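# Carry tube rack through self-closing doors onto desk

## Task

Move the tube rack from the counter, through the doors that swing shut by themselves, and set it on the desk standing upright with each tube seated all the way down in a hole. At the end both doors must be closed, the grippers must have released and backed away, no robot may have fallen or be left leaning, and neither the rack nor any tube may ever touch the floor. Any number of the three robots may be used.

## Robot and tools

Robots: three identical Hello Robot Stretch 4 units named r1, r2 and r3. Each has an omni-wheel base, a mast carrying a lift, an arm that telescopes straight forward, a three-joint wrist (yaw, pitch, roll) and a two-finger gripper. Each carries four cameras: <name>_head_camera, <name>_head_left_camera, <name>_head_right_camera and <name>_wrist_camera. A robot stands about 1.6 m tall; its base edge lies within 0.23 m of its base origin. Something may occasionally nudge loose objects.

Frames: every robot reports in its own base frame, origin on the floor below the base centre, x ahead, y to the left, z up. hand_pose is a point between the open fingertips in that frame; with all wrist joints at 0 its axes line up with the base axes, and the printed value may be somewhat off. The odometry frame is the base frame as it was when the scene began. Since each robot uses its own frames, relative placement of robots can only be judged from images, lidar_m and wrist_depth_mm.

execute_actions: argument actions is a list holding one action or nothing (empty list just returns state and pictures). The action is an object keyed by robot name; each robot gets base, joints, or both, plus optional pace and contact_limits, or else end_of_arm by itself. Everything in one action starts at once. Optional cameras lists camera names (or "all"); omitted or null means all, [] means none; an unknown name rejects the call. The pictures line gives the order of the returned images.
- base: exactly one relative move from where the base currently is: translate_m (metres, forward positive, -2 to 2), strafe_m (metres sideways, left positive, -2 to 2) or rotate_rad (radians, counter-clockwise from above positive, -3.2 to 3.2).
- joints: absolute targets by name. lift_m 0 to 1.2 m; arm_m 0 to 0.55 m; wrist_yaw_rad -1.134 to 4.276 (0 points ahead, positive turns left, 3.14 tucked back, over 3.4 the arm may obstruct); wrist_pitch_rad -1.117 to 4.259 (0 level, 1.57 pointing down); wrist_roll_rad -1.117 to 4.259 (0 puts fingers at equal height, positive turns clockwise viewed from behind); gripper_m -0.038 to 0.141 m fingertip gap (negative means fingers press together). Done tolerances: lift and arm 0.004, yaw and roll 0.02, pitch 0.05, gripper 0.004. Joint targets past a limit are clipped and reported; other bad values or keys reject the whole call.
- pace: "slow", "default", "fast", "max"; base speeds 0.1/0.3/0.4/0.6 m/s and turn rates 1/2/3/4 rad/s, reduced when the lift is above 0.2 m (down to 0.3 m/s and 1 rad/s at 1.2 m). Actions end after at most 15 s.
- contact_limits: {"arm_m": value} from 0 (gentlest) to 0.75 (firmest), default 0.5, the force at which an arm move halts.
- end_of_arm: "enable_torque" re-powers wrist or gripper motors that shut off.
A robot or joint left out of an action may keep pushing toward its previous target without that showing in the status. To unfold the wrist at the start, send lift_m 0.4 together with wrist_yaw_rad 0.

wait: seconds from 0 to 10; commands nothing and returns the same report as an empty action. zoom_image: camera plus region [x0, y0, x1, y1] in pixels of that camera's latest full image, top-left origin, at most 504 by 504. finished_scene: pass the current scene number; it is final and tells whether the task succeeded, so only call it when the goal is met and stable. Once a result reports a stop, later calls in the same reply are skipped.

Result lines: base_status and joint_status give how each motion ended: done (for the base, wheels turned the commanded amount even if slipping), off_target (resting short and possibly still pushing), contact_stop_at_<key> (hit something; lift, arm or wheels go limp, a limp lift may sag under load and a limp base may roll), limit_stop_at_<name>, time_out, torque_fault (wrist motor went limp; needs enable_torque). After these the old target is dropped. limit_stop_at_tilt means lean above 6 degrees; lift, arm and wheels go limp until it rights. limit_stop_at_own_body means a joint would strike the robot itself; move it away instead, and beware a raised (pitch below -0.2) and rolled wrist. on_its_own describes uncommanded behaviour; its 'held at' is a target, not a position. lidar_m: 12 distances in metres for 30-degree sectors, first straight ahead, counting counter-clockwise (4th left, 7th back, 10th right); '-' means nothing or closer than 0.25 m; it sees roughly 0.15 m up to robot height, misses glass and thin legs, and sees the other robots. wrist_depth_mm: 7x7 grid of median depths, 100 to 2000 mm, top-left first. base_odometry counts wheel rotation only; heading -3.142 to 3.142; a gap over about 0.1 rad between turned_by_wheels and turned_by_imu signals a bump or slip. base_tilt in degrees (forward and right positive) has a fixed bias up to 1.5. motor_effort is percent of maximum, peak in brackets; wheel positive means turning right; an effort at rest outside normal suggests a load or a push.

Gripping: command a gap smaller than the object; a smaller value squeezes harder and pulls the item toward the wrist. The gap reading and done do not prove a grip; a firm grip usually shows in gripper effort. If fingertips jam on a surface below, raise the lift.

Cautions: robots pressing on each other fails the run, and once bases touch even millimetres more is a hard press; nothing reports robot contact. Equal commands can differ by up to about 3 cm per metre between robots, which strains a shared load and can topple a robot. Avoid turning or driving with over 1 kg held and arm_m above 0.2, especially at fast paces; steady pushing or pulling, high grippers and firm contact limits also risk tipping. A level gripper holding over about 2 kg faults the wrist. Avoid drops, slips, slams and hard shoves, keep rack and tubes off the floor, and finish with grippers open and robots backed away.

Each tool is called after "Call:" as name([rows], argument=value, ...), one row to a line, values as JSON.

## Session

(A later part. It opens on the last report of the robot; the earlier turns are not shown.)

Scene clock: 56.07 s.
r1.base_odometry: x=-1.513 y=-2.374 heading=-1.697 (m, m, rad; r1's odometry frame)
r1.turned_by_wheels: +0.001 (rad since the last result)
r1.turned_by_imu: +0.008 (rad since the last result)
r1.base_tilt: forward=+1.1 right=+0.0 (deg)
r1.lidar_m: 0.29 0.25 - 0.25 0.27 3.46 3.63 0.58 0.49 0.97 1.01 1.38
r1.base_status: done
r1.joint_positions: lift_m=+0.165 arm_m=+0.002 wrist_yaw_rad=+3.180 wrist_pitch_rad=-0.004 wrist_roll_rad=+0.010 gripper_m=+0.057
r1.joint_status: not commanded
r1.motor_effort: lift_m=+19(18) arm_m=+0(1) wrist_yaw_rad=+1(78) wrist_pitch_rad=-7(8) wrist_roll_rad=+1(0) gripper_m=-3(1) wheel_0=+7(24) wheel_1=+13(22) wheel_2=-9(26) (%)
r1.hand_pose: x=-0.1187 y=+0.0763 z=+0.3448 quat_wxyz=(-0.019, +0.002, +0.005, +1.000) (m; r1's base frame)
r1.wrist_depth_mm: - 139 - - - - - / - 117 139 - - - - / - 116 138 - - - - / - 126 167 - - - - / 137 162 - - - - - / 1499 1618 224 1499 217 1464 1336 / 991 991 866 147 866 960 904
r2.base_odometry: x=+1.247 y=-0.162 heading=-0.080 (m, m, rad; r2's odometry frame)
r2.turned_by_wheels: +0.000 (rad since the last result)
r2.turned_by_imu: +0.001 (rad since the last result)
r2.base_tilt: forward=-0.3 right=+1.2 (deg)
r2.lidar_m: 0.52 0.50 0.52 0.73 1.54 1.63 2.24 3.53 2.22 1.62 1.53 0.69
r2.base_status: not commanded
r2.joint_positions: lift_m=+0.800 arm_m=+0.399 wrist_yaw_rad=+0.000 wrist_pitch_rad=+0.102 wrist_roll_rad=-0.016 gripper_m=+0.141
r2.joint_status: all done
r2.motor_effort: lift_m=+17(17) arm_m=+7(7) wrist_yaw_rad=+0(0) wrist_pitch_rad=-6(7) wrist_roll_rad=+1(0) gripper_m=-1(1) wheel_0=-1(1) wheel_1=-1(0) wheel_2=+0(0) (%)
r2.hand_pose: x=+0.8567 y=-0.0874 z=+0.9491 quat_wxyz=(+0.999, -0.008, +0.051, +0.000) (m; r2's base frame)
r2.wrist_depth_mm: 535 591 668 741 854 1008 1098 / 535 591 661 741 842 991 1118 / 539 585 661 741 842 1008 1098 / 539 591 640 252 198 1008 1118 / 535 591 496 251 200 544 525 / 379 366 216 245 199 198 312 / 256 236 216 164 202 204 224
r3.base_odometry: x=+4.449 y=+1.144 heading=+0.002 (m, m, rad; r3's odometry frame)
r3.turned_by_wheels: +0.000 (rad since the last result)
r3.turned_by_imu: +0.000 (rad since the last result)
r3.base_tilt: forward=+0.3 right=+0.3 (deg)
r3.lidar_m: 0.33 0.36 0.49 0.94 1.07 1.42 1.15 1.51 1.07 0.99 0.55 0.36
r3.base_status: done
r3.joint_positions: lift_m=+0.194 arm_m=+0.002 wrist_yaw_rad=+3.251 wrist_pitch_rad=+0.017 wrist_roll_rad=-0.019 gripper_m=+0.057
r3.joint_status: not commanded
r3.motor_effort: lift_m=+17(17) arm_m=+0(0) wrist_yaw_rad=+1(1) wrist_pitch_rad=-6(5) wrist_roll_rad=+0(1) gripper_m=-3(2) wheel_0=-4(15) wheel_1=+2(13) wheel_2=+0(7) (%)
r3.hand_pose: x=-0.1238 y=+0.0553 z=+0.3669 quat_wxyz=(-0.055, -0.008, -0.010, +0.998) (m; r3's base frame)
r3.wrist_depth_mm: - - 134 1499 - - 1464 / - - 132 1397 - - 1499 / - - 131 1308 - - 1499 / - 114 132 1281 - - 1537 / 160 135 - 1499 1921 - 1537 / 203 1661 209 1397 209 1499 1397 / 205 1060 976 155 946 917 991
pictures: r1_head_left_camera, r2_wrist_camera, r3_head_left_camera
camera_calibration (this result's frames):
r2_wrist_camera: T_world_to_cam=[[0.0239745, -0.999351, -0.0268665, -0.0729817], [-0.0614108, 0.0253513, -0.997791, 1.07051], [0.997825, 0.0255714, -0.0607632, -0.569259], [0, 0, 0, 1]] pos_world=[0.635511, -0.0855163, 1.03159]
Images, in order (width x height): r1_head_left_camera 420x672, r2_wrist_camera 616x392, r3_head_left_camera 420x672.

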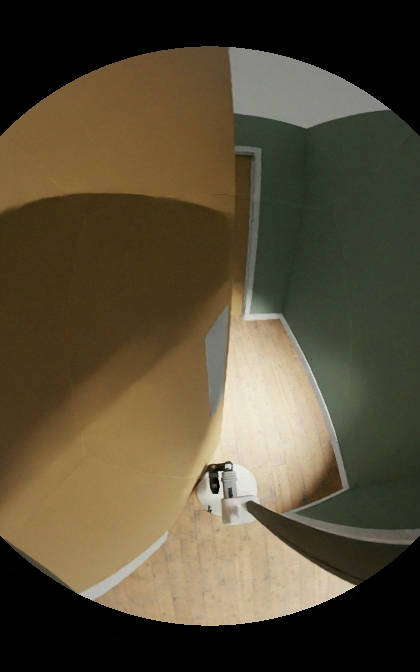

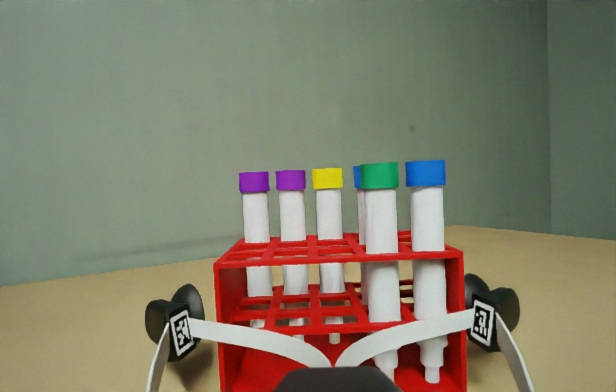

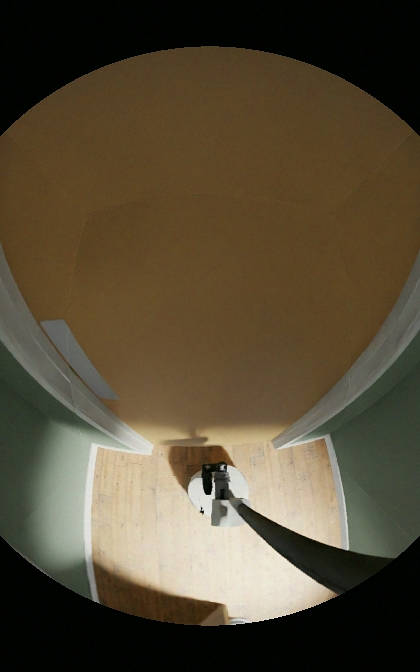

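Call:
execute_actions([
  {"r2":{"joints":{"gripper_m":0.06},"pace":"slow"},"r3":{"base":{"translate_m":0.75},"pace":"slow"},"r1":{"base":{"translate_m":0.3},"pace":"slow"}},
], cameras=[])

Call:
execute_actions([
  {"r2":{"joints":{"lift_m":0.86},"pace":"slow"},"r3":{"base":{"translate_m":0.35},"pace":"slow"},"r1":{"base":{"strafe_m":0.38},"pace":"slow"}},
], cameras=["r2_wrist_camera","r3_head_left_camera","r1_head_left_camera"])

Call:
execute_actions([
  {"r2":{"joints":{"arm_m":0},"base":{"translate_m":-0.5}},"r3":{"base":{"strafe_m":-0.45},"pace":"slow"}},
], cameras=["r2_head_right_camera","r3_head_left_camera"])

Scene clock: 70.50 s.
r1.base_odometry: x=-1.550 y=-2.672 heading=-1.696 (m, m, rad; r1's odometry frame)
r1.turned_by_wheels: +0.001 (rad since the last result)
r1.turned_by_imu: -0.004 (rad since the last result)
r1.base_tilt: forward=+1.0 right=+0.0 (deg)
r1.lidar_m: 1.63 1.60 1.29 0.26 0.25 0.48 3.96 0.69 0.83 0.96 1.01 1.37
r1.base_status: done
r1.joint_positions: lift_m=+0.165 arm_m=+0.002 wrist_yaw_rad=+3.180 wrist_pitch_rad=-0.004 wrist_roll_rad=+0.010 gripper_m=+0.057
r1.joint_status: not commanded
r1.motor_effort: lift_m=+19(19) arm_m=+0(0) wrist_yaw_rad=+1(1) wrist_pitch_rad=-7(8) wrist_roll_rad=+0(1) gripper_m=-1(1) wheel_0=+3(11) wheel_1=+11(15) wheel_2=-6(16) (%)
r1.hand_pose: x=-0.1187 y=+0.0763 z=+0.3448 quat_wxyz=(-0.019, +0.002, +0.005, +1.000) (m; r1's base frame)
r1.wrist_depth_mm: - 139 - - - 831 322 / - 117 139 - - 854 325 / - 115 138 - - 842 329 / - 126 167 - - 866 334 / 137 162 - - - - 340 / 707 1661 224 1499 215 1229 347 / 707 976 878 147 866 627 355
r2.base_odometry: x=+1.247 y=-0.162 heading=-0.080 (m, m, rad; r2's odometry frame)
r2.turned_by_wheels: +0.000 (rad since the last result)
r2.turned_by_imu: +0.002 (rad since the last result)
r2.base_tilt: forward=-0.3 right=+1.2 (deg)
r2.lidar_m: 0.51 0.49 0.53 0.72 1.55 1.64 2.26 3.55 1.56 1.63 1.54 0.70
r2.base_status: not commanded
r2.joint_positions: lift_m=+0.800 arm_m=+0.399 wrist_yaw_rad=+0.000 wrist_pitch_rad=+0.103 wrist_roll_rad=-0.016 gripper_m=+0.061
r2.joint_status: all done
r2.motor_effort: lift_m=+17(17) arm_m=+7(7) wrist_yaw_rad=+0(0) wrist_pitch_rad=-8(9) wrist_roll_rad=+1(1) gripper_m=-26(30) wheel_0=-1(0) wheel_1=-1(1) wheel_2=+1(1) (%)
r2.hand_pose: x=+0.8567 y=-0.0874 z=+0.9489 quat_wxyz=(+0.999, -0.008, +0.051, +0.000) (m; r2's base frame)
r2.wrist_depth_mm: 544 591 654 759 831 1008 1098 / 535 591 668 741 842 1008 1098 / 539 591 668 750 820 1008 1098 / 535 591 627 235 178 1008 1098 / 539 580 239 235 180 539 521 / 379 366 208 235 181 181 314 / 254 176 182 218 174 182 199
r3.base_odometry: x=+5.198 y=+1.146 heading=+0.002 (m, m, rad; r3's odometry frame)
r3.turned_by_wheels: +0.000 (rad since the last result)
r3.turned_by_imu: +0.017 (rad since the last result)
r3.base_tilt: forward=+0.3 right=+0.3 (deg)
r3.lidar_m: 0.27 2.85 2.21 1.51 0.63 1.49 1.85 1.50 0.31 0.25 - 0.25
r3.base_status: done
r3.joint_positions: lift_m=+0.194 arm_m=+0.002 wrist_yaw_rad=+3.251 wrist_pitch_rad=+0.017 wrist_roll_rad=-0.019 gripper_m=+0.057
r3.joint_status: not commanded
r3.motor_effort: lift_m=+17(17) arm_m=+0(1) wrist_yaw_rad=+2(0) wrist_pitch_rad=-6(6) wrist_roll_rad=-1(1) gripper_m=-3(2) wheel_0=+15(28) wheel_1=-1(21) wheel_2=-19(33) (%)
r3.hand_pose: x=-0.1238 y=+0.0553 z=+0.3669 quat_wxyz=(-0.055, -0.008, -0.010, +0.998) (m; r3's base frame)
r3.wrist_depth_mm: - - 134 - - - 1537 / - - 131 - - - 1576 / - - 131 1921 - - 1576 / - 114 132 1921 - - 1618 / 160 135 - 1983 - - 1661 / 202 1661 209 1661 209 1499 1430 / 204 1042 976 156 931 917 991
pictures: none
No camera images: the call's "cameras" was empty. Leave "cameras" out to get every camera's image.

Scene clock: 75.27 s.
r1.base_odometry: x=-1.206 y=-2.714 heading=-1.689 (m, m, rad; r1's odometry frame)
r1.turned_by_wheels: +0.007 (rad since the last result)
r1.turned_by_imu: -0.003 (rad since the last result)
r1.base_tilt: forward=+1.1 right=+0.0 (deg)
r1.lidar_m: 1.59 1.10 0.25 - 0.25 0.25 0.49 1.02 0.92 1.28 1.34 1.75
r1.base_status: strafe_m contact_stop (by the wheels' count: +0.347 of +0.380)
r1.joint_positions: lift_m=+0.165 arm_m=+0.002 wrist_yaw_rad=+3.179 wrist_pitch_rad=-0.004 wrist_roll_rad=+0.010 gripper_m=+0.057
r1.joint_status: not commanded
r1.on_its_own: the wheels are slack since a contact_stop
r1.motor_effort: lift_m=+19(19) arm_m=+0(0) wrist_yaw_rad=+2(3) wrist_pitch_rad=-6(9) wrist_roll_rad=+1(0) gripper_m=-2(2) wheel_0=+0(29) wheel_1=+0(34) wheel_2=+0(7) (%)
r1.hand_pose: x=-0.1187 y=+0.0764 z=+0.3448 quat_wxyz=(-0.019, +0.002, +0.005, +1.000) (m; r1's base frame)
r1.wrist_depth_mm: - 139 - - 364 236 185 / - 118 138 - 368 236 185 / - 116 138 - 373 238 185 / - 126 167 - 373 239 186 / 137 162 - - 375 239 187 / 1464 1618 224 1397 216 240 188 / 976 976 891 147 353 220 189
r2.base_odometry: x=+1.247 y=-0.162 heading=-0.080 (m, m, rad; r2's odometry frame)
r2.turned_by_wheels: +0.000 (rad since the last result)
r2.turned_by_imu: +0.001 (rad since the last result)
r2.base_tilt: forward=-0.3 right=+1.2 (deg)
r2.lidar_m: 0.51 0.49 0.53 0.73 1.54 1.61 2.24 3.55 1.34 1.59 1.55 0.70
r2.base_status: not commanded
r2.joint_positions: lift_m=+0.860 arm_m=+0.399 wrist_yaw_rad=+0.000 wrist_pitch_rad=+0.103 wrist_roll_rad=-0.016 gripper_m=+0.061
r2.joint_status: all done
r2.motor_effort: lift_m=+25(24) arm_m=+7(7) wrist_yaw_rad=+0(0) wrist_pitch_rad=-10(10) wrist_roll_rad=+1(1) gripper_m=-29(28) wheel_0=-1(1) wheel_1=-1(1) wheel_2=+0(0) (%)
r2.hand_pose: x=+0.8567 y=-0.0874 z=+1.0081 quat_wxyz=(+0.999, -0.008, +0.052, +0.000) (m; r2's base frame)
r2.wrist_depth_mm: 535 585 654 750 854 976 1098 / 539 591 661 741 842 991 1098 / 535 585 661 741 842 1008 1098 / 539 597 627 236 179 991 1138 / 539 597 239 235 180 931 1078 / 535 569 208 236 182 181 469 / 382 176 182 218 174 182 300
r3.base_odometry: x=+5.547 y=+1.147 heading=+0.002 (m, m, rad; r3's odometry frame)
r3.turned_by_wheels: +0.000 (rad since the last result)
r3.turned_by_imu: +0.000 (rad since the last result)
r3.base_tilt: forward=+0.3 right=+0.3 (deg)
r3.lidar_m: 2.45 2.51 2.23 2.11 0.99 0.86 2.21 0.47 0.25 0.25 - 0.25
r3.base_status: done
r3.joint_positions: lift_m=+0.194 arm_m=+0.002 wrist_yaw_rad=+3.251 wrist_pitch_rad=+0.017 wrist_roll_rad=-0.019 gripper_m=+0.057
r3.joint_status: not commanded
r3.motor_effort: lift_m=+17(17) arm_m=+0(0) wrist_yaw_rad=+1(1) wrist_pitch_rad=-6(5) wrist_roll_rad=+0(2) gripper_m=-3(4) wheel_0=+12(16) wheel_1=+1(2) wheel_2=-10(26) (%)
r3.hand_pose: x=-0.1238 y=+0.0553 z=+0.3669 quat_wxyz=(-0.055, -0.008, -0.010, +0.998) (m; r3's base frame)
r3.wrist_depth_mm: - - 134 - - - 750 / - - 132 - - - 759 / - - 131 - - - 759 / - 113 132 - - - 778 / 160 135 - - - - 778 / 203 1499 209 1618 209 1537 778 / 205 976 960 156 946 917 768
pictures: r1_head_left_camera, r2_wrist_camera, r3_head_left_camera
camera_calibration (this result's frames):
r2_wrist_camera: T_world_to_cam=[[0.0239505, -0.999351, -0.0268944, -0.0713455], [-0.0625739, 0.0253508, -0.997718, 1.13029], [0.997753, 0.0255787, -0.0619262, -0.564418], [0, 0, 0, 1]] pos_world=[0.635585, -0.0855158, 1.09084]
Images, in order (width x height): r1_head_left_camera 420x672, r2_wrist_camera 616x392, r3_head_left_camera 420x672.

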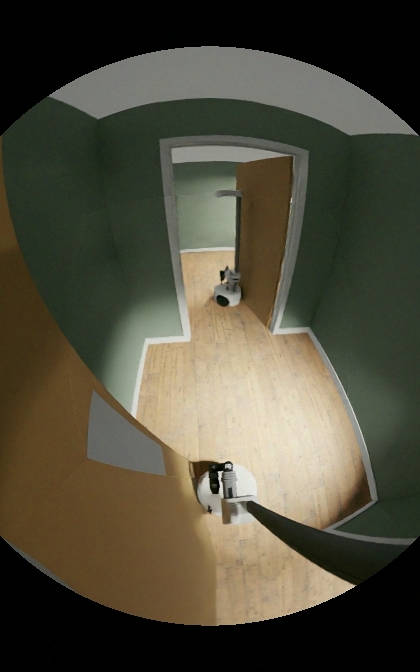

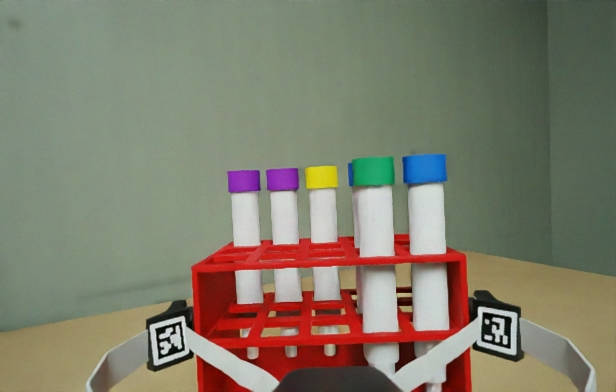

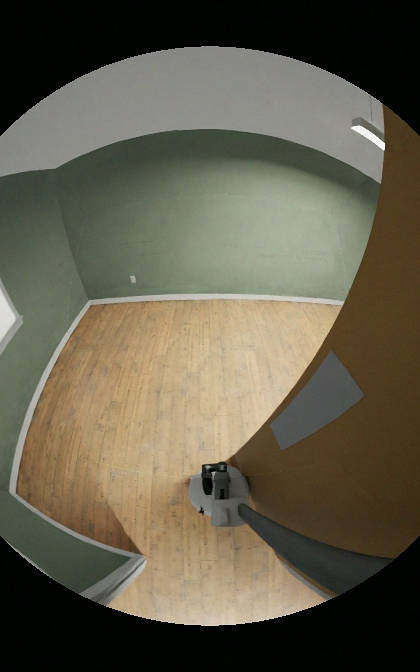

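not run: a stop came earlier in this reply.

Call:
execute_actions([
  {"r2":{"joints":{"arm_m":0},"base":{"translate_m":-0.1}},"r3":{"base":{"strafe_m":-0.45},"pace":"slow"},"r1":{"base":{"translate_m":0.2},"pace":"slow"}},
], cameras=[])

Call:
execute_actions([
  {"r2":{"base":{"rotate_rad":-1.04},"pace":"slow"},"r3":{"base":{"translate_m":0.12},"pace":"slow"},"r1":{"base":{"strafe_m":0.06},"pace":"slow"}},
], cameras=["r2_head_right_camera","r3_head_left_camera","r1_head_left_camera"])

Scene clock: 84.60 s.
r1.base_odometry: x=-1.230 y=-2.912 heading=-1.689 (m, m, rad; r1's odometry frame)
r1.turned_by_wheels: +0.001 (rad since the last result)
r1.turned_by_imu: -0.002 (rad since the last result)
r1.base_tilt: forward=+1.1 right=-0.1 (deg)
r1.lidar_m: 1.39 1.14 0.80 0.76 0.25 0.25 0.52 1.06 1.11 1.26 1.31 1.58
r1.base_status: done
r1.joint_positions: lift_m=+0.165 arm_m=+0.002 wrist_yaw_rad=+3.179 wrist_pitch_rad=-0.004 wrist_roll_rad=+0.010 gripper_m=+0.057
r1.joint_status: not commanded
r1.motor_effort: lift_m=+19(19) arm_m=+0(0) wrist_yaw_rad=+3(2) wrist_pitch_rad=-6(7) wrist_roll_rad=+1(0) gripper_m=-1(2) wheel_0=+7(7) wheel_1=+6(11) wheel_2=-6(10) (%)
r1.hand_pose: x=-0.1187 y=+0.0764 z=+0.3448 quat_wxyz=(-0.019, +0.002, +0.005, +1.000) (m; r1's base frame)
r1.wrist_depth_mm: - 139 - - 394 241 187 / - 118 139 - 394 242 186 / - 116 138 - 397 244 187 / - 126 167 - 399 244 188 / 137 161 - - 404 246 189 / 1499 1618 222 1397 215 248 190 / 976 960 891 147 377 225 191
r2.base_odometry: x=+1.147 y=-0.154 heading=-0.080 (m, m, rad; r2's odometry frame)
r2.turned_by_wheels: +0.000 (rad since the last result)
r2.turned_by_imu: +0.001 (rad since the last result)
r2.base_tilt: forward=-0.3 right=+1.2 (deg)
r2.lidar_m: 0.42 0.58 0.61 0.86 1.49 1.56 2.18 3.45 0.92 0.94 1.59 0.42
r2.base_status: done
r2.joint_positions: lift_m=+0.860 arm_m=+0.001 wrist_yaw_rad=+0.000 wrist_pitch_rad=+0.104 wrist_roll_rad=-0.016 gripper_m=+0.061
r2.joint_status: all done
r2.motor_effort: lift_m=+25(25) arm_m=-7(7) wrist_yaw_rad=+0(1) wrist_pitch_rad=-11(11) wrist_roll_rad=+1(2) gripper_m=-27(27) wheel_0=-1(9) wheel_1=-1(4) wheel_2=-3(11) (%)
r2.hand_pose: x=+0.4590 y=-0.0875 z=+1.0080 quat_wxyz=(+0.999, -0.008, +0.052, +0.000) (m; r2's base frame)
r2.wrist_depth_mm: 904 976 1118 1255 1430 1576 1281 / 891 991 1098 1255 1397 1576 1308 / 891 991 1098 1255 1366 1618 1336 / 904 1008 1060 235 179 1576 1366 / 891 991 237 235 180 820 946 / 574 559 208 235 181 180 831 / 389 176 182 218 174 182 798
r3.base_odometry: x=+5.558 y=+0.772 heading=-0.051 (m, m, rad; r3's odometry frame)
r3.turned_by_wheels: -0.053 (rad since the last result)
r3.turned_by_imu: -0.077 (rad since the last result)
r3.base_tilt: forward=+0.3 right=+0.3 (deg)
r3.lidar_m: 2.42 2.47 2.64 2.46 1.14 1.16 0.55 0.26 0.25 - 0.25 0.33
r3.base_status: strafe_m contact_stop (by the wheels' count: -0.375 of -0.450)
r3.joint_positions: lift_m=+0.194 arm_m=+0.002 wrist_yaw_rad=+3.251 wrist_pitch_rad=+0.017 wrist_roll_rad=-0.019 gripper_m=+0.057
r3.joint_status: not commanded
r3.on_its_own: the wheels are slack since a contact_stop
r3.motor_effort: lift_m=+17(17) arm_m=+0(0) wrist_yaw_rad=+1(3) wrist_pitch_rad=-6(6) wrist_roll_rad=+1(1) gripper_m=-4(3) wheel_0=+0(32) wheel_1=+0(38) wheel_2=+0(8) (%)
r3.hand_pose: x=-0.1238 y=+0.0553 z=+0.3669 quat_wxyz=(-0.055, -0.008, -0.010, +0.998) (m; r3's base frame)
r3.wrist_depth_mm: - - 134 - - - 1863 / - - 132 - - - 1808 / - - 131 - - - 1863 / - 113 132 - - - 1921 / 160 135 640 - - - - / 202 445 209 1618 210 1499 1464 / 204 418 621 156 931 917 976
pictures: none
No camera images: the call's "cameras" was empty. Leave "cameras" out to get every camera's image.

not run: a stop came earlier in this reply.

Call:
execute_actions([
  {"r2":{"base":{"rotate_rad":-1.04},"pace":"slow"},"r3":{"base":{"translate_m":0.15},"pace":"slow"},"r1":{"base":{"strafe_m":0.08},"pace":"slow"}},
], cameras=["r2_head_right_camera","r3_head_left_camera","r1_head_left_camera"])

Scene clock: 89.20 s.
r1.base_odometry: x=-1.178 y=-2.915 heading=-1.668 (m, m, rad; r1's odometry frame)
r1.turned_by_wheels: +0.021 (rad since the last result)
r1.turned_by_imu: -0.006 (rad since the last result)
r1.base_tilt: forward=+1.0 right=+0.0 (deg)
r1.lidar_m: 1.38 1.09 0.78 0.73 0.25 0.25 0.49 1.10 1.09 1.28 1.36 1.61
r1.base_status: strafe_m contact_stop (by the wheels' count: +0.052 of +0.080)
r1.joint_positions: lift_m=+0.165 arm_m=+0.002 wrist_yaw_rad=+3.179 wrist_pitch_rad=-0.004 wrist_roll_rad=+0.010 gripper_m=+0.057
r1.joint_status: not commanded
r1.on_its_own: the wheels are slack since a contact_stop
r1.motor_effort: lift_m=+19(18) arm_m=+0(0) wrist_yaw_rad=+2(3) wrist_pitch_rad=-5(7) wrist_roll_rad=+1(1) gripper_m=-1(2) wheel_0=+0(33) wheel_1=+0(37) wheel_2=+0(6) (%)
r1.hand_pose: x=-0.1187 y=+0.0764 z=+0.3449 quat_wxyz=(-0.019, +0.002, +0.005, +1.000) (m; r1's base frame)
r1.wrist_depth_mm: - 139 - 809 364 236 185 / - 118 139 842 366 236 185 / - 116 138 842 368 236 185 / - 126 167 854 370 238 186 / 137 161 - 891 375 239 187 / 1537 1618 224 878 216 239 187 / 976 976 866 147 347 221 189
r2.base_odometry: x=+1.147 y=-0.154 heading=-1.120 (m, m, rad; r2's odometry frame)
r2.turned_by_wheels: -1.040 (rad since the last result)
r2.turned_by_imu: -1.038 (rad since the last result)
r2.base_tilt: forward=-0.3 right=+1.2 (deg)
r2.lidar_m: 0.41 0.82 0.59 0.55 0.62 0.87 1.49 1.57 2.15 3.48 0.93 0.42
r2.base_status: done
r2.joint_positions: lift_m=+0.860 arm_m=+0.001 wrist_yaw_rad=+0.000 wrist_pitch_rad=+0.104 wrist_roll_rad=-0.016 gripper_m=+0.061
r2.joint_status: not commanded
r2.motor_effort: lift_m=+25(25) arm_m=-7(6) wrist_yaw_rad=+0(0) wrist_pitch_rad=-11(11) wrist_roll_rad=+1(2) gripper_m=-27(27) wheel_0=+0(8) wheel_1=+1(5) wheel_2=+1(3) (%)
r2.hand_pose: x=+0.4590 y=-0.0874 z=+1.0080 quat_wxyz=(+0.999, -0.008, +0.052, +0.000) (m; r2's base frame)
r2.wrist_depth_mm: 1464 1397 1397 1366 1397 1366 1255 / 1397 1397 1430 1397 1397 1366 1281 / 1464 1430 1397 1366 1397 1366 1308 / 1430 1430 1397 238 179 1366 1366 / 1464 1464 240 235 180 1397 1336 / 931 1499 208 236 182 181 1308 / 917 176 182 217 174 183 1160
r3.base_odometry: x=+5.707 y=+0.765 heading=-0.051 (m, m, rad; r3's odometry frame)
r3.turned_by_wheels: +0.000 (rad since the last result)
r3.turned_by_imu: -0.001 (rad since the last result)
r3.base_tilt: forward=+0.3 right=+0.3 (deg)
r3.lidar_m: 2.29 2.34 2.69 2.46 1.38 1.22 0.60 0.25 0.25 - 0.25 1.07
r3.base_status: done
r3.joint_positions: lift_m=+0.194 arm_m=+0.002 wrist_yaw_rad=+3.251 wrist_pitch_rad=+0.017 wrist_roll_rad=-0.019 gripper_m=+0.057
r3.joint_status: not commanded
r3.motor_effort: lift_m=+17(17) arm_m=+0(0) wrist_yaw_rad=+1(1) wrist_pitch_rad=-7(6) wrist_roll_rad=-1(2) gripper_m=-3(3) wheel_0=+6(12) wheel_1=+2(6) wheel_2=-8(13) (%)
r3.hand_pose: x=-0.1238 y=+0.0553 z=+0.3669 quat_wxyz=(-0.055, -0.008, -0.010, +0.998) (m; r3's base frame)
r3.wrist_depth_mm: - - 134 - - - 1921 / - - 132 - - - 1921 / - - 131 - - - - / - 114 132 - - - - / 138 135 668 - - - - / 203 452 209 1618 210 1499 1430 / 204 424 640 156 931 917 991
pictures: r1_head_left_camera, r2_head_right_camera, r3_head_left_camera
Images, in order (width x height): r1_head_left_camera 420x672, r2_head_right_camera 420x672, r3_head_left_camera 420x672.

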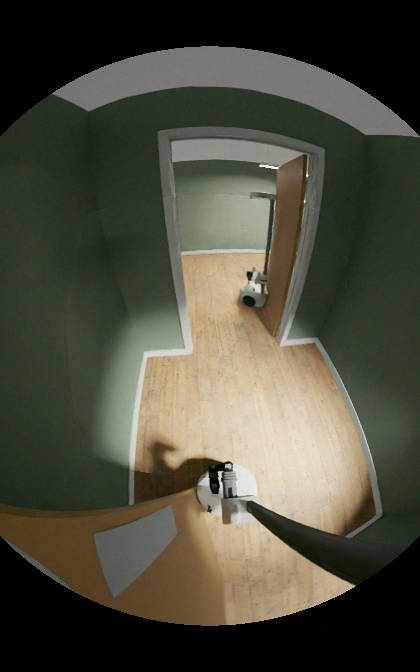

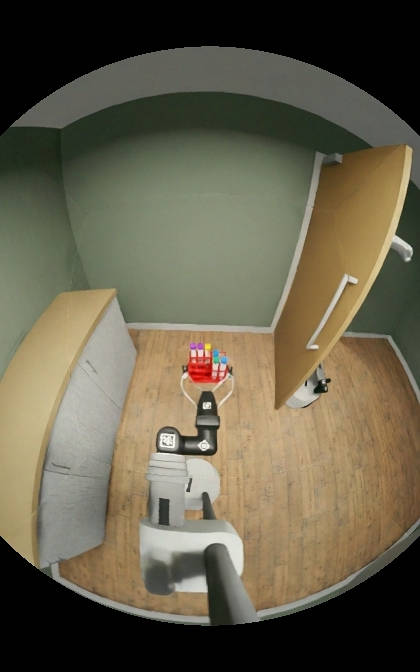

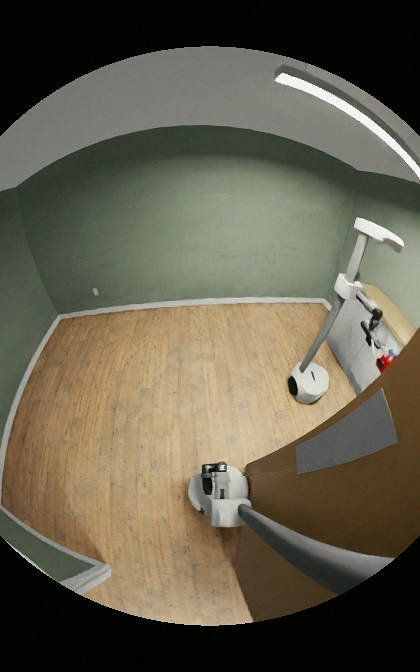

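Call:
execute_actions([
  {"r2":{"base":{"translate_m":-0.2}},"r3":{"base":{"translate_m":0.12},"pace":"slow"},"r1":{"base":{"translate_m":0.01},"pace":"slow"}},
], cameras=[])

Call:
execute_actions([
  {"r2":{"base":{"strafe_m":-1.4}}},
], cameras=["r2_head_right_camera","r2_head_left_camera","r2_head_camera"])

Scene clock: 93.90 s.
r1.base_odometry: x=-1.179 y=-2.925 heading=-1.667 (m, m, rad; r1's odometry frame)
r1.turned_by_wheels: +0.000 (rad since the last result)
r1.turned_by_imu: -0.001 (rad since the last result)
r1.base_tilt: forward=+1.1 right=+0.0 (deg)
r1.lidar_m: 1.37 1.08 0.75 0.71 0.25 0.25 0.48 1.06 1.12 1.31 1.34 1.59
r1.base_status: done
r1.joint_positions: lift_m=+0.165 arm_m=+0.002 wrist_yaw_rad=+3.179 wrist_pitch_rad=-0.004 wrist_roll_rad=+0.010 gripper_m=+0.057
r1.joint_status: not commanded
r1.motor_effort: lift_m=+18(19) arm_m=+0(0) wrist_yaw_rad=+2(2) wrist_pitch_rad=-7(6) wrist_roll_rad=+1(0) gripper_m=-1(3) wheel_0=+4(5) wheel_1=+7(9) wheel_2=-5(8) (%)
r1.hand_pose: x=-0.1187 y=+0.0764 z=+0.3449 quat_wxyz=(-0.019, +0.002, +0.005, +1.000) (m; r1's base frame)
r1.wrist_depth_mm: - 139 - 831 366 235 185 / - 118 139 854 368 237 185 / - 116 138 866 373 236 186 / - 126 167 878 370 237 186 / 137 162 - 891 377 239 187 / 1499 1618 223 904 216 240 188 / 960 976 878 147 353 219 189
r2.base_odometry: x=+1.060 y=+0.026 heading=-1.120 (m, m, rad; r2's odometry frame)
r2.turned_by_wheels: +0.000 (rad since the last result)
r2.turned_by_imu: +0.001 (rad since the last result)
r2.base_tilt: forward=-0.3 right=+1.2 (deg)
r2.lidar_m: 0.43 0.84 0.61 0.58 0.62 1.35 1.29 1.36 1.90 3.48 1.10 0.43
r2.base_status: done
r2.joint_positions: lift_m=+0.860 arm_m=+0.001 wrist_yaw_rad=+0.000 wrist_pitch_rad=+0.104 wrist_roll_rad=-0.016 gripper_m=+0.061
r2.joint_status: not commanded
r2.motor_effort: lift_m=+25(25) arm_m=-6(7) wrist_yaw_rad=+0(0) wrist_pitch_rad=-12(11) wrist_roll_rad=+0(2) gripper_m=-29(27) wheel_0=+0(10) wheel_1=-1(5) wheel_2=-2(6) (%)
r2.hand_pose: x=+0.4590 y=-0.0874 z=+1.0080 quat_wxyz=(+0.999, -0.008, +0.052, +0.000) (m; r2's base frame)
r2.wrist_depth_mm: 1661 1618 1618 1576 1576 1576 1205 / 1661 1661 1708 1618 1537 1576 1182 / 1576 1661 1618 1618 1576 1576 1205 / 1618 1661 1576 236 180 1618 1229 / 1138 1708 240 235 181 1576 1255 / 946 1618 209 236 181 179 1229 / 917 176 181 218 173 182 1078
r3.base_odometry: x=+5.827 y=+0.759 heading=-0.051 (m, m, rad; r3's odometry frame)
r3.turned_by_wheels: +0.000 (rad since the last result)
r3.turned_by_imu: +0.000 (rad since the last result)
r3.base_tilt: forward=+0.3 right=+0.3 (deg)
r3.lidar_m: 2.17 2.20 2.71 2.49 1.53 1.32 0.61 0.27 0.25 1.60 0.93 1.11
r3.base_status: done
r3.joint_positions: lift_m=+0.194 arm_m=+0.002 wrist_yaw_rad=+3.251 wrist_pitch_rad=+0.017 wrist_roll_rad=-0.019 gripper_m=+0.057
r3.joint_status: not commanded
r3.motor_effort: lift_m=+17(17) arm_m=+0(0) wrist_yaw_rad=+0(0) wrist_pitch_rad=-6(6) wrist_roll_rad=-1(0) gripper_m=-4(4) wheel_0=+8(9) wheel_1=+4(7) wheel_2=-7(12) (%)
r3.hand_pose: x=-0.1238 y=+0.0553 z=+0.3669 quat_wxyz=(-0.055, -0.008, -0.010, +0.998) (m; r3's base frame)
r3.wrist_depth_mm: - - 134 - - - 1921 / - - 131 - - - - / - - 131 - - - - / - 113 132 - - - - / 138 135 676 - - - - / 202 459 209 1618 209 1464 1336 / 204 427 647 156 946 904 960
pictures: none
No camera images: the call's "cameras" was empty. Leave "cameras" out to get every camera's image.

Scene clock: 99.90 s.
r1.base_odometry: x=-1.179 y=-2.925 heading=-1.667 (m, m, rad; r1's odometry frame)
r1.turned_by_wheels: +0.000 (rad since the last result)
r1.turned_by_imu: -0.002 (rad since the last result)
r1.base_tilt: forward=+1.0 right=+0.0 (deg)
r1.lidar_m: 1.38 1.10 0.77 0.73 0.26 0.25 0.50 1.08 1.10 1.31 1.37 1.61
r1.base_status: not commanded
r1.joint_positions: lift_m=+0.165 arm_m=+0.002 wrist_yaw_rad=+3.179 wrist_pitch_rad=-0.004 wrist_roll_rad=+0.010 gripper_m=+0.057
r1.joint_status: not commanded
r1.motor_effort: lift_m=+18(18) arm_m=+0(0) wrist_yaw_rad=+2(1) wrist_pitch_rad=-6(9) wrist_roll_rad=+1(1) gripper_m=-2(2) wheel_0=+4(4) wheel_1=+7(7) wheel_2=-5(5) (%)
r1.hand_pose: x=-0.1187 y=+0.0764 z=+0.3449 quat_wxyz=(-0.019, +0.002, +0.005, +1.000) (m; r1's base frame)
r1.wrist_depth_mm: - 139 - 831 366 236 186 / - 118 139 842 366 236 185 / - 115 138 842 370 236 186 / - 126 167 842 373 236 186 / 137 162 - 878 375 239 186 / 1464 1576 224 891 216 241 188 / 976 976 878 147 351 220 189
r2.base_odometry: x=-0.200 y=-0.583 heading=-1.120 (m, m, rad; r2's odometry frame)
r2.turned_by_wheels: +0.000 (rad since the last result)
r2.turned_by_imu: +0.001 (rad since the last result)
r2.base_tilt: forward=-0.3 right=+1.2 (deg)
r2.lidar_m: 0.41 0.74 2.06 2.00 1.86 1.38 1.32 1.38 1.89 2.05 2.15 0.41
r2.base_status: done
r2.joint_positions: lift_m=+0.860 arm_m=+0.001 wrist_yaw_rad=+0.000 wrist_pitch_rad=+0.104 wrist_roll_rad=-0.016 gripper_m=+0.061
r2.joint_status: not commanded
r2.motor_effort: lift_m=+24(25) arm_m=-6(6) wrist_yaw_rad=+0(0) wrist_pitch_rad=-12(12) wrist_roll_rad=+1(1) gripper_m=-28(25) wheel_0=+0(7) wheel_1=+0(7) wheel_2=+0(2) (%)
r2.hand_pose: x=+0.4590 y=-0.0874 z=+1.0082 quat_wxyz=(+0.999, -0.008, +0.052, +0.000) (m; r2's base frame)
r2.wrist_depth_mm: 891 1229 - - - 1499 1499 / 778 1205 - - - 1576 1537 / 809 1182 - - - 1537 1576 / 798 1205 1537 237 179 1576 1576 / 788 1182 239 235 180 1576 1576 / 788 1118 208 236 181 180 1618 / 798 176 182 218 174 182 1576
r3.base_odometry: x=+5.827 y=+0.759 heading=-0.051 (m, m, rad; r3's odometry frame)
r3.turned_by_wheels: +0.000 (rad since the last result)
r3.turned_by_imu: +0.000 (rad since the last result)
r3.base_tilt: forward=+0.3 right=+0.3 (deg)
r3.lidar_m: 2.17 0.74 0.57 2.49 1.56 1.34 0.60 0.26 0.25 1.61 1.63 2.08
r3.base_status: not commanded
r3.joint_positions: lift_m=+0.194 arm_m=+0.002 wrist_yaw_rad=+3.251 wrist_pitch_rad=+0.017 wrist_roll_rad=-0.019 gripper_m=+0.057
r3.joint_status: not commanded
r3.motor_effort: lift_m=+17(17) arm_m=+0(0) wrist_yaw_rad=+1(1) wrist_pitch_rad=-6(6) wrist_roll_rad=-1(0) gripper_m=-3(3) wheel_0=+8(8) wheel_1=+3(3) wheel_2=-7(7) (%)
r3.hand_pose: x=-0.1238 y=+0.0553 z=+0.3669 quat_wxyz=(-0.055, -0.008, -0.010, +0.998) (m; r3's base frame)
r3.wrist_depth_mm: - - 134 - - - 1863 / - - 131 - - - - / - - 131 - - - - / - 113 132 - - - - / 138 135 683 - - - - / 202 459 209 1661 209 1499 1336 / 205 427 647 155 946 917 976
pictures: r2_head_camera, r2_head_left_camera, r2_head_right_camera
Images, in order (width x height): r2_head_camera 420x560, r2_head_left_camera 420x672, r2_head_right_camera 420x672.

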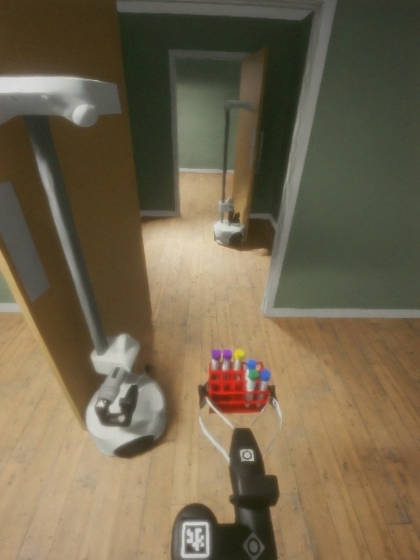

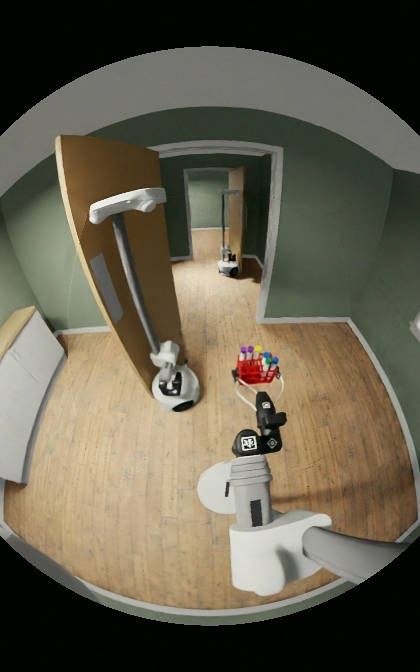

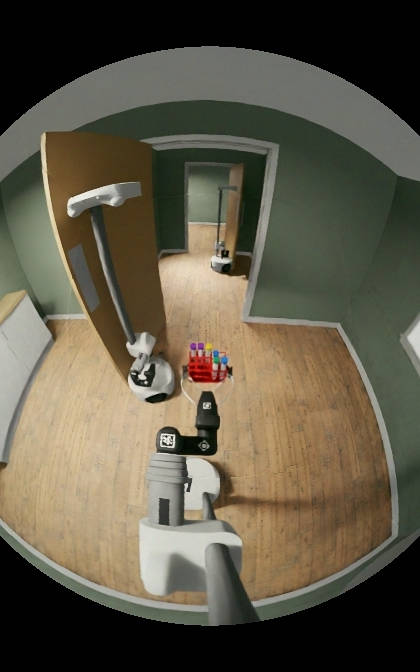

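Call:
execute_actions([
  {"r2":{"base":{"strafe_m":-0.12}}},
], cameras=[])

Call:
execute_actions([
  {"r2":{"base":{"translate_m":1.0}}},
], cameras=["r2_head_right_camera","r2_head_left_camera","r2_head_camera"])

Scene clock: 104.53 s.
r1.base_odometry: x=-1.179 y=-2.925 heading=-1.667 (m, m, rad; r1's odometry frame)
r1.turned_by_wheels: +0.000 (rad since the last result)
r1.turned_by_imu: -0.002 (rad since the last result)
r1.base_tilt: forward=+1.1 right=+0.0 (deg)
r1.lidar_m: 1.36 1.09 0.76 0.72 0.25 0.25 0.48 1.08 1.13 1.31 1.38 1.59
r1.base_status: not commanded
r1.joint_positions: lift_m=+0.165 arm_m=+0.002 wrist_yaw_rad=+3.179 wrist_pitch_rad=-0.004 wrist_roll_rad=+0.010 gripper_m=+0.057
r1.joint_status: not commanded
r1.motor_effort: lift_m=+18(19) arm_m=+0(0) wrist_yaw_rad=+2(2) wrist_pitch_rad=-7(8) wrist_roll_rad=+0(1) gripper_m=-2(2) wheel_0=+4(4) wheel_1=+7(7) wheel_2=-5(5) (%)
r1.hand_pose: x=-0.1187 y=+0.0764 z=+0.3449 quat_wxyz=(-0.019, +0.002, +0.005, +1.000) (m; r1's base frame)
r1.wrist_depth_mm: - 139 - 831 364 236 185 / - 118 139 842 366 236 185 / - 116 138 854 368 236 186 / - 126 167 854 373 238 186 / 137 161 - 878 373 238 187 / 1499 1661 223 917 216 241 187 / 991 976 878 147 353 220 189
r2.base_odometry: x=-0.308 y=-0.636 heading=-1.120 (m, m, rad; r2's odometry frame)
r2.turned_by_wheels: +0.000 (rad since the last result)
r2.turned_by_imu: +0.001 (rad since the last result)
r2.base_tilt: forward=-0.3 right=+1.2 (deg)
r2.lidar_m: 0.42 0.78 2.20 2.12 1.89 1.38 1.32 1.38 1.90 1.92 2.02 0.41
r2.base_status: done
r2.joint_positions: lift_m=+0.860 arm_m=+0.001 wrist_yaw_rad=+0.000 wrist_pitch_rad=+0.104 wrist_roll_rad=-0.016 gripper_m=+0.061
r2.joint_status: not commanded
r2.motor_effort: lift_m=+24(24) arm_m=-6(6) wrist_yaw_rad=+0(1) wrist_pitch_rad=-11(11) wrist_roll_rad=+0(2) gripper_m=-27(27) wheel_0=+0(11) wheel_1=+1(7) wheel_2=+0(1) (%)
r2.hand_pose: x=+0.4590 y=-0.0874 z=+1.0082 quat_wxyz=(+0.999, -0.008, +0.052, +0.000) (m; r2's base frame)
r2.wrist_depth_mm: 1042 1366 - - 1618 1576 1576 / 1025 1397 - - 1618 1537 1537 / 1025 1336 - - 1618 1537 1576 / 1008 1366 - 237 180 1576 1576 / 1008 1336 240 235 180 1537 1576 / 1025 1281 208 236 181 180 1576 / 1025 176 181 217 174 182 1576
r3.base_odometry: x=+5.827 y=+0.759 heading=-0.051 (m, m, rad; r3's odometry frame)
r3.turned_by_wheels: +0.000 (rad since the last result)
r3.turned_by_imu: +0.000 (rad since the last result)
r3.base_tilt: forward=+0.3 right=+0.3 (deg)
r3.lidar_m: 2.17 0.79 0.63 2.49 1.53 1.32 0.62 0.25 0.25 1.59 1.62 2.05
r3.base_status: not commanded
r3.joint_positions: lift_m=+0.194 arm_m=+0.002 wrist_yaw_rad=+3.251 wrist_pitch_rad=+0.017 wrist_roll_rad=-0.019 gripper_m=+0.057
r3.joint_status: not commanded
r3.motor_effort: lift_m=+17(17) arm_m=+0(0) wrist_yaw_rad=+1(0) wrist_pitch_rad=-6(6) wrist_roll_rad=+0(1) gripper_m=-4(4) wheel_0=+8(8) wheel_1=+3(3) wheel_2=-7(7) (%)
r3.hand_pose: x=-0.1238 y=+0.0553 z=+0.3669 quat_wxyz=(-0.055, -0.008, -0.010, +0.998) (m; r3's base frame)
r3.wrist_depth_mm: - - 134 - - - 1863 / - - 132 - - - - / - - 131 - - - - / - 114 132 - - - - / 138 135 676 - - - - / 202 459 210 1618 209 1499 1308 / 204 430 647 156 931 917 976
pictures: none
No camera images: the call's "cameras" was empty. Leave "cameras" out to get every camera's image.

Scene clock: 109.33 s.
r1.base_odometry: x=-1.179 y=-2.925 heading=-1.667 (m, m, rad; r1's odometry frame)
r1.turned_by_wheels: +0.000 (rad since the last result)
r1.turned_by_imu: -0.002 (rad since the last result)
r1.base_tilt: forward=+1.1 right=-0.1 (deg)
r1.lidar_m: 1.36 1.08 0.76 0.72 0.25 0.25 0.47 1.09 1.14 1.32 1.36 1.58
r1.base_status: not commanded
r1.joint_positions: lift_m=+0.165 arm_m=+0.002 wrist_yaw_rad=+3.179 wrist_pitch_rad=-0.004 wrist_roll_rad=+0.010 gripper_m=+0.057
r1.joint_status: not commanded
r1.motor_effort: lift_m=+19(19) arm_m=+0(1) wrist_yaw_rad=+1(2) wrist_pitch_rad=-9(6) wrist_roll_rad=+1(1) gripper_m=-2(3) wheel_0=+4(4) wheel_1=+7(7) wheel_2=-5(5) (%)
r1.hand_pose: x=-0.1187 y=+0.0764 z=+0.3449 quat_wxyz=(-0.019, +0.002, +0.005, +1.000) (m; r1's base frame)
r1.wrist_depth_mm: - 139 - 831 366 236 185 / - 118 138 854 368 236 185 / - 116 138 854 373 236 185 / - 126 167 878 373 237 186 / 137 162 - 891 377 238 186 / 1464 1576 223 904 216 240 188 / 960 976 891 147 353 220 189
r2.base_odometry: x=+0.127 y=-1.536 heading=-1.120 (m, m, rad; r2's odometry frame)
r2.turned_by_wheels: +0.000 (rad since the last result)
r2.turned_by_imu: -0.001 (rad since the last result)
r2.base_tilt: forward=-0.3 right=+1.2 (deg)
r2.lidar_m: 0.43 0.79 0.66 0.33 0.33 2.42 2.31 2.42 2.02 1.95 1.12 0.42
r2.base_status: done
r2.joint_positions: lift_m=+0.860 arm_m=+0.001 wrist_yaw_rad=+0.000 wrist_pitch_rad=+0.104 wrist_roll_rad=-0.016 gripper_m=+0.061
r2.joint_status: not commanded
r2.motor_effort: lift_m=+24(24) arm_m=-6(6) wrist_yaw_rad=+0(0) wrist_pitch_rad=-11(10) wrist_roll_rad=+2(3) gripper_m=-28(30) wheel_0=+0(7) wheel_1=+1(5) wheel_2=+2(8) (%)
r2.hand_pose: x=+0.4590 y=-0.0874 z=+1.0082 quat_wxyz=(+0.999, -0.008, +0.052, +0.000) (m; r2's base frame)
r2.wrist_depth_mm: 1708 - - - - 1983 554 / 1708 - - - - - 554 / 1708 - - - - - 559 / 1661 - - 236 181 - 559 / 1708 - 240 234 180 1983 564 / 1618 - 208 236 181 180 564 / 1618 176 182 218 175 183 559
r3.base_odometry: x=+5.827 y=+0.759 heading=-0.051 (m, m, rad; r3's odometry frame)
r3.turned_by_wheels: +0.000 (rad since the last result)
r3.turned_by_imu: +0.000 (rad since the last result)
r3.base_tilt: forward=+0.3 right=+0.3 (deg)
r3.lidar_m: 2.17 2.22 2.71 0.31 0.30 0.72 0.64 0.25 0.25 1.59 1.61 2.04
r3.base_status: not commanded
r3.joint_positions: lift_m=+0.194 arm_m=+0.002 wrist_yaw_rad=+3.251 wrist_pitch_rad=+0.017 wrist_roll_rad=-0.019 gripper_m=+0.057
r3.joint_status: not commanded
r3.motor_effort: lift_m=+17(17) arm_m=+1(0) wrist_yaw_rad=+1(1) wrist_pitch_rad=-7(6) wrist_roll_rad=-2(0) gripper_m=-4(2) wheel_0=+9(8) wheel_1=+3(3) wheel_2=-7(7) (%)
r3.hand_pose: x=-0.1238 y=+0.0553 z=+0.3669 quat_wxyz=(-0.055, -0.008, -0.010, +0.998) (m; r3's base frame)
r3.wrist_depth_mm: - - 134 - - - 1921 / - - 132 - - - - / - - 131 - - - - / - 114 132 - - - - / 138 134 683 - - - - / 203 459 209 1576 209 1499 1308 / 204 430 647 155 931 917 976
pictures: r2_head_camera, r2_head_left_camera, r2_head_right_camera
Images, in order (width x height): r2_head_camera 420x560, r2_head_left_camera 420x672, r2_head_right_camera 420x672.

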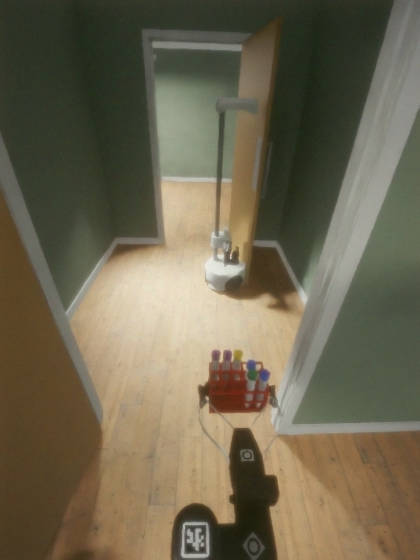

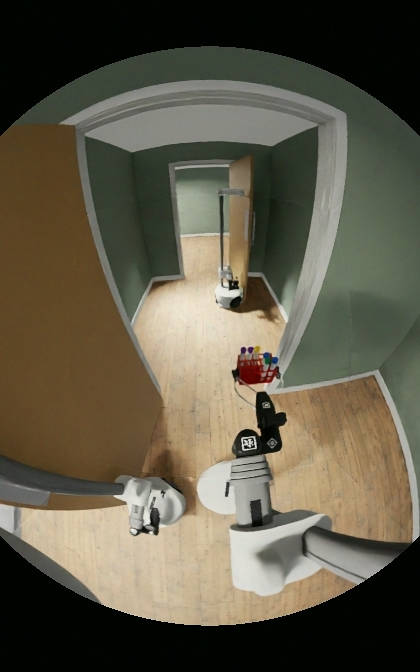

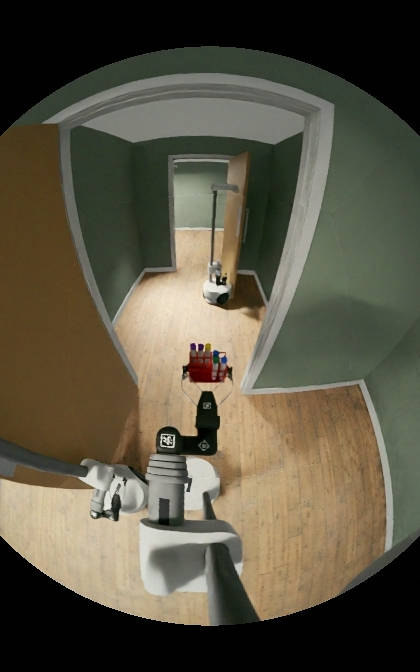

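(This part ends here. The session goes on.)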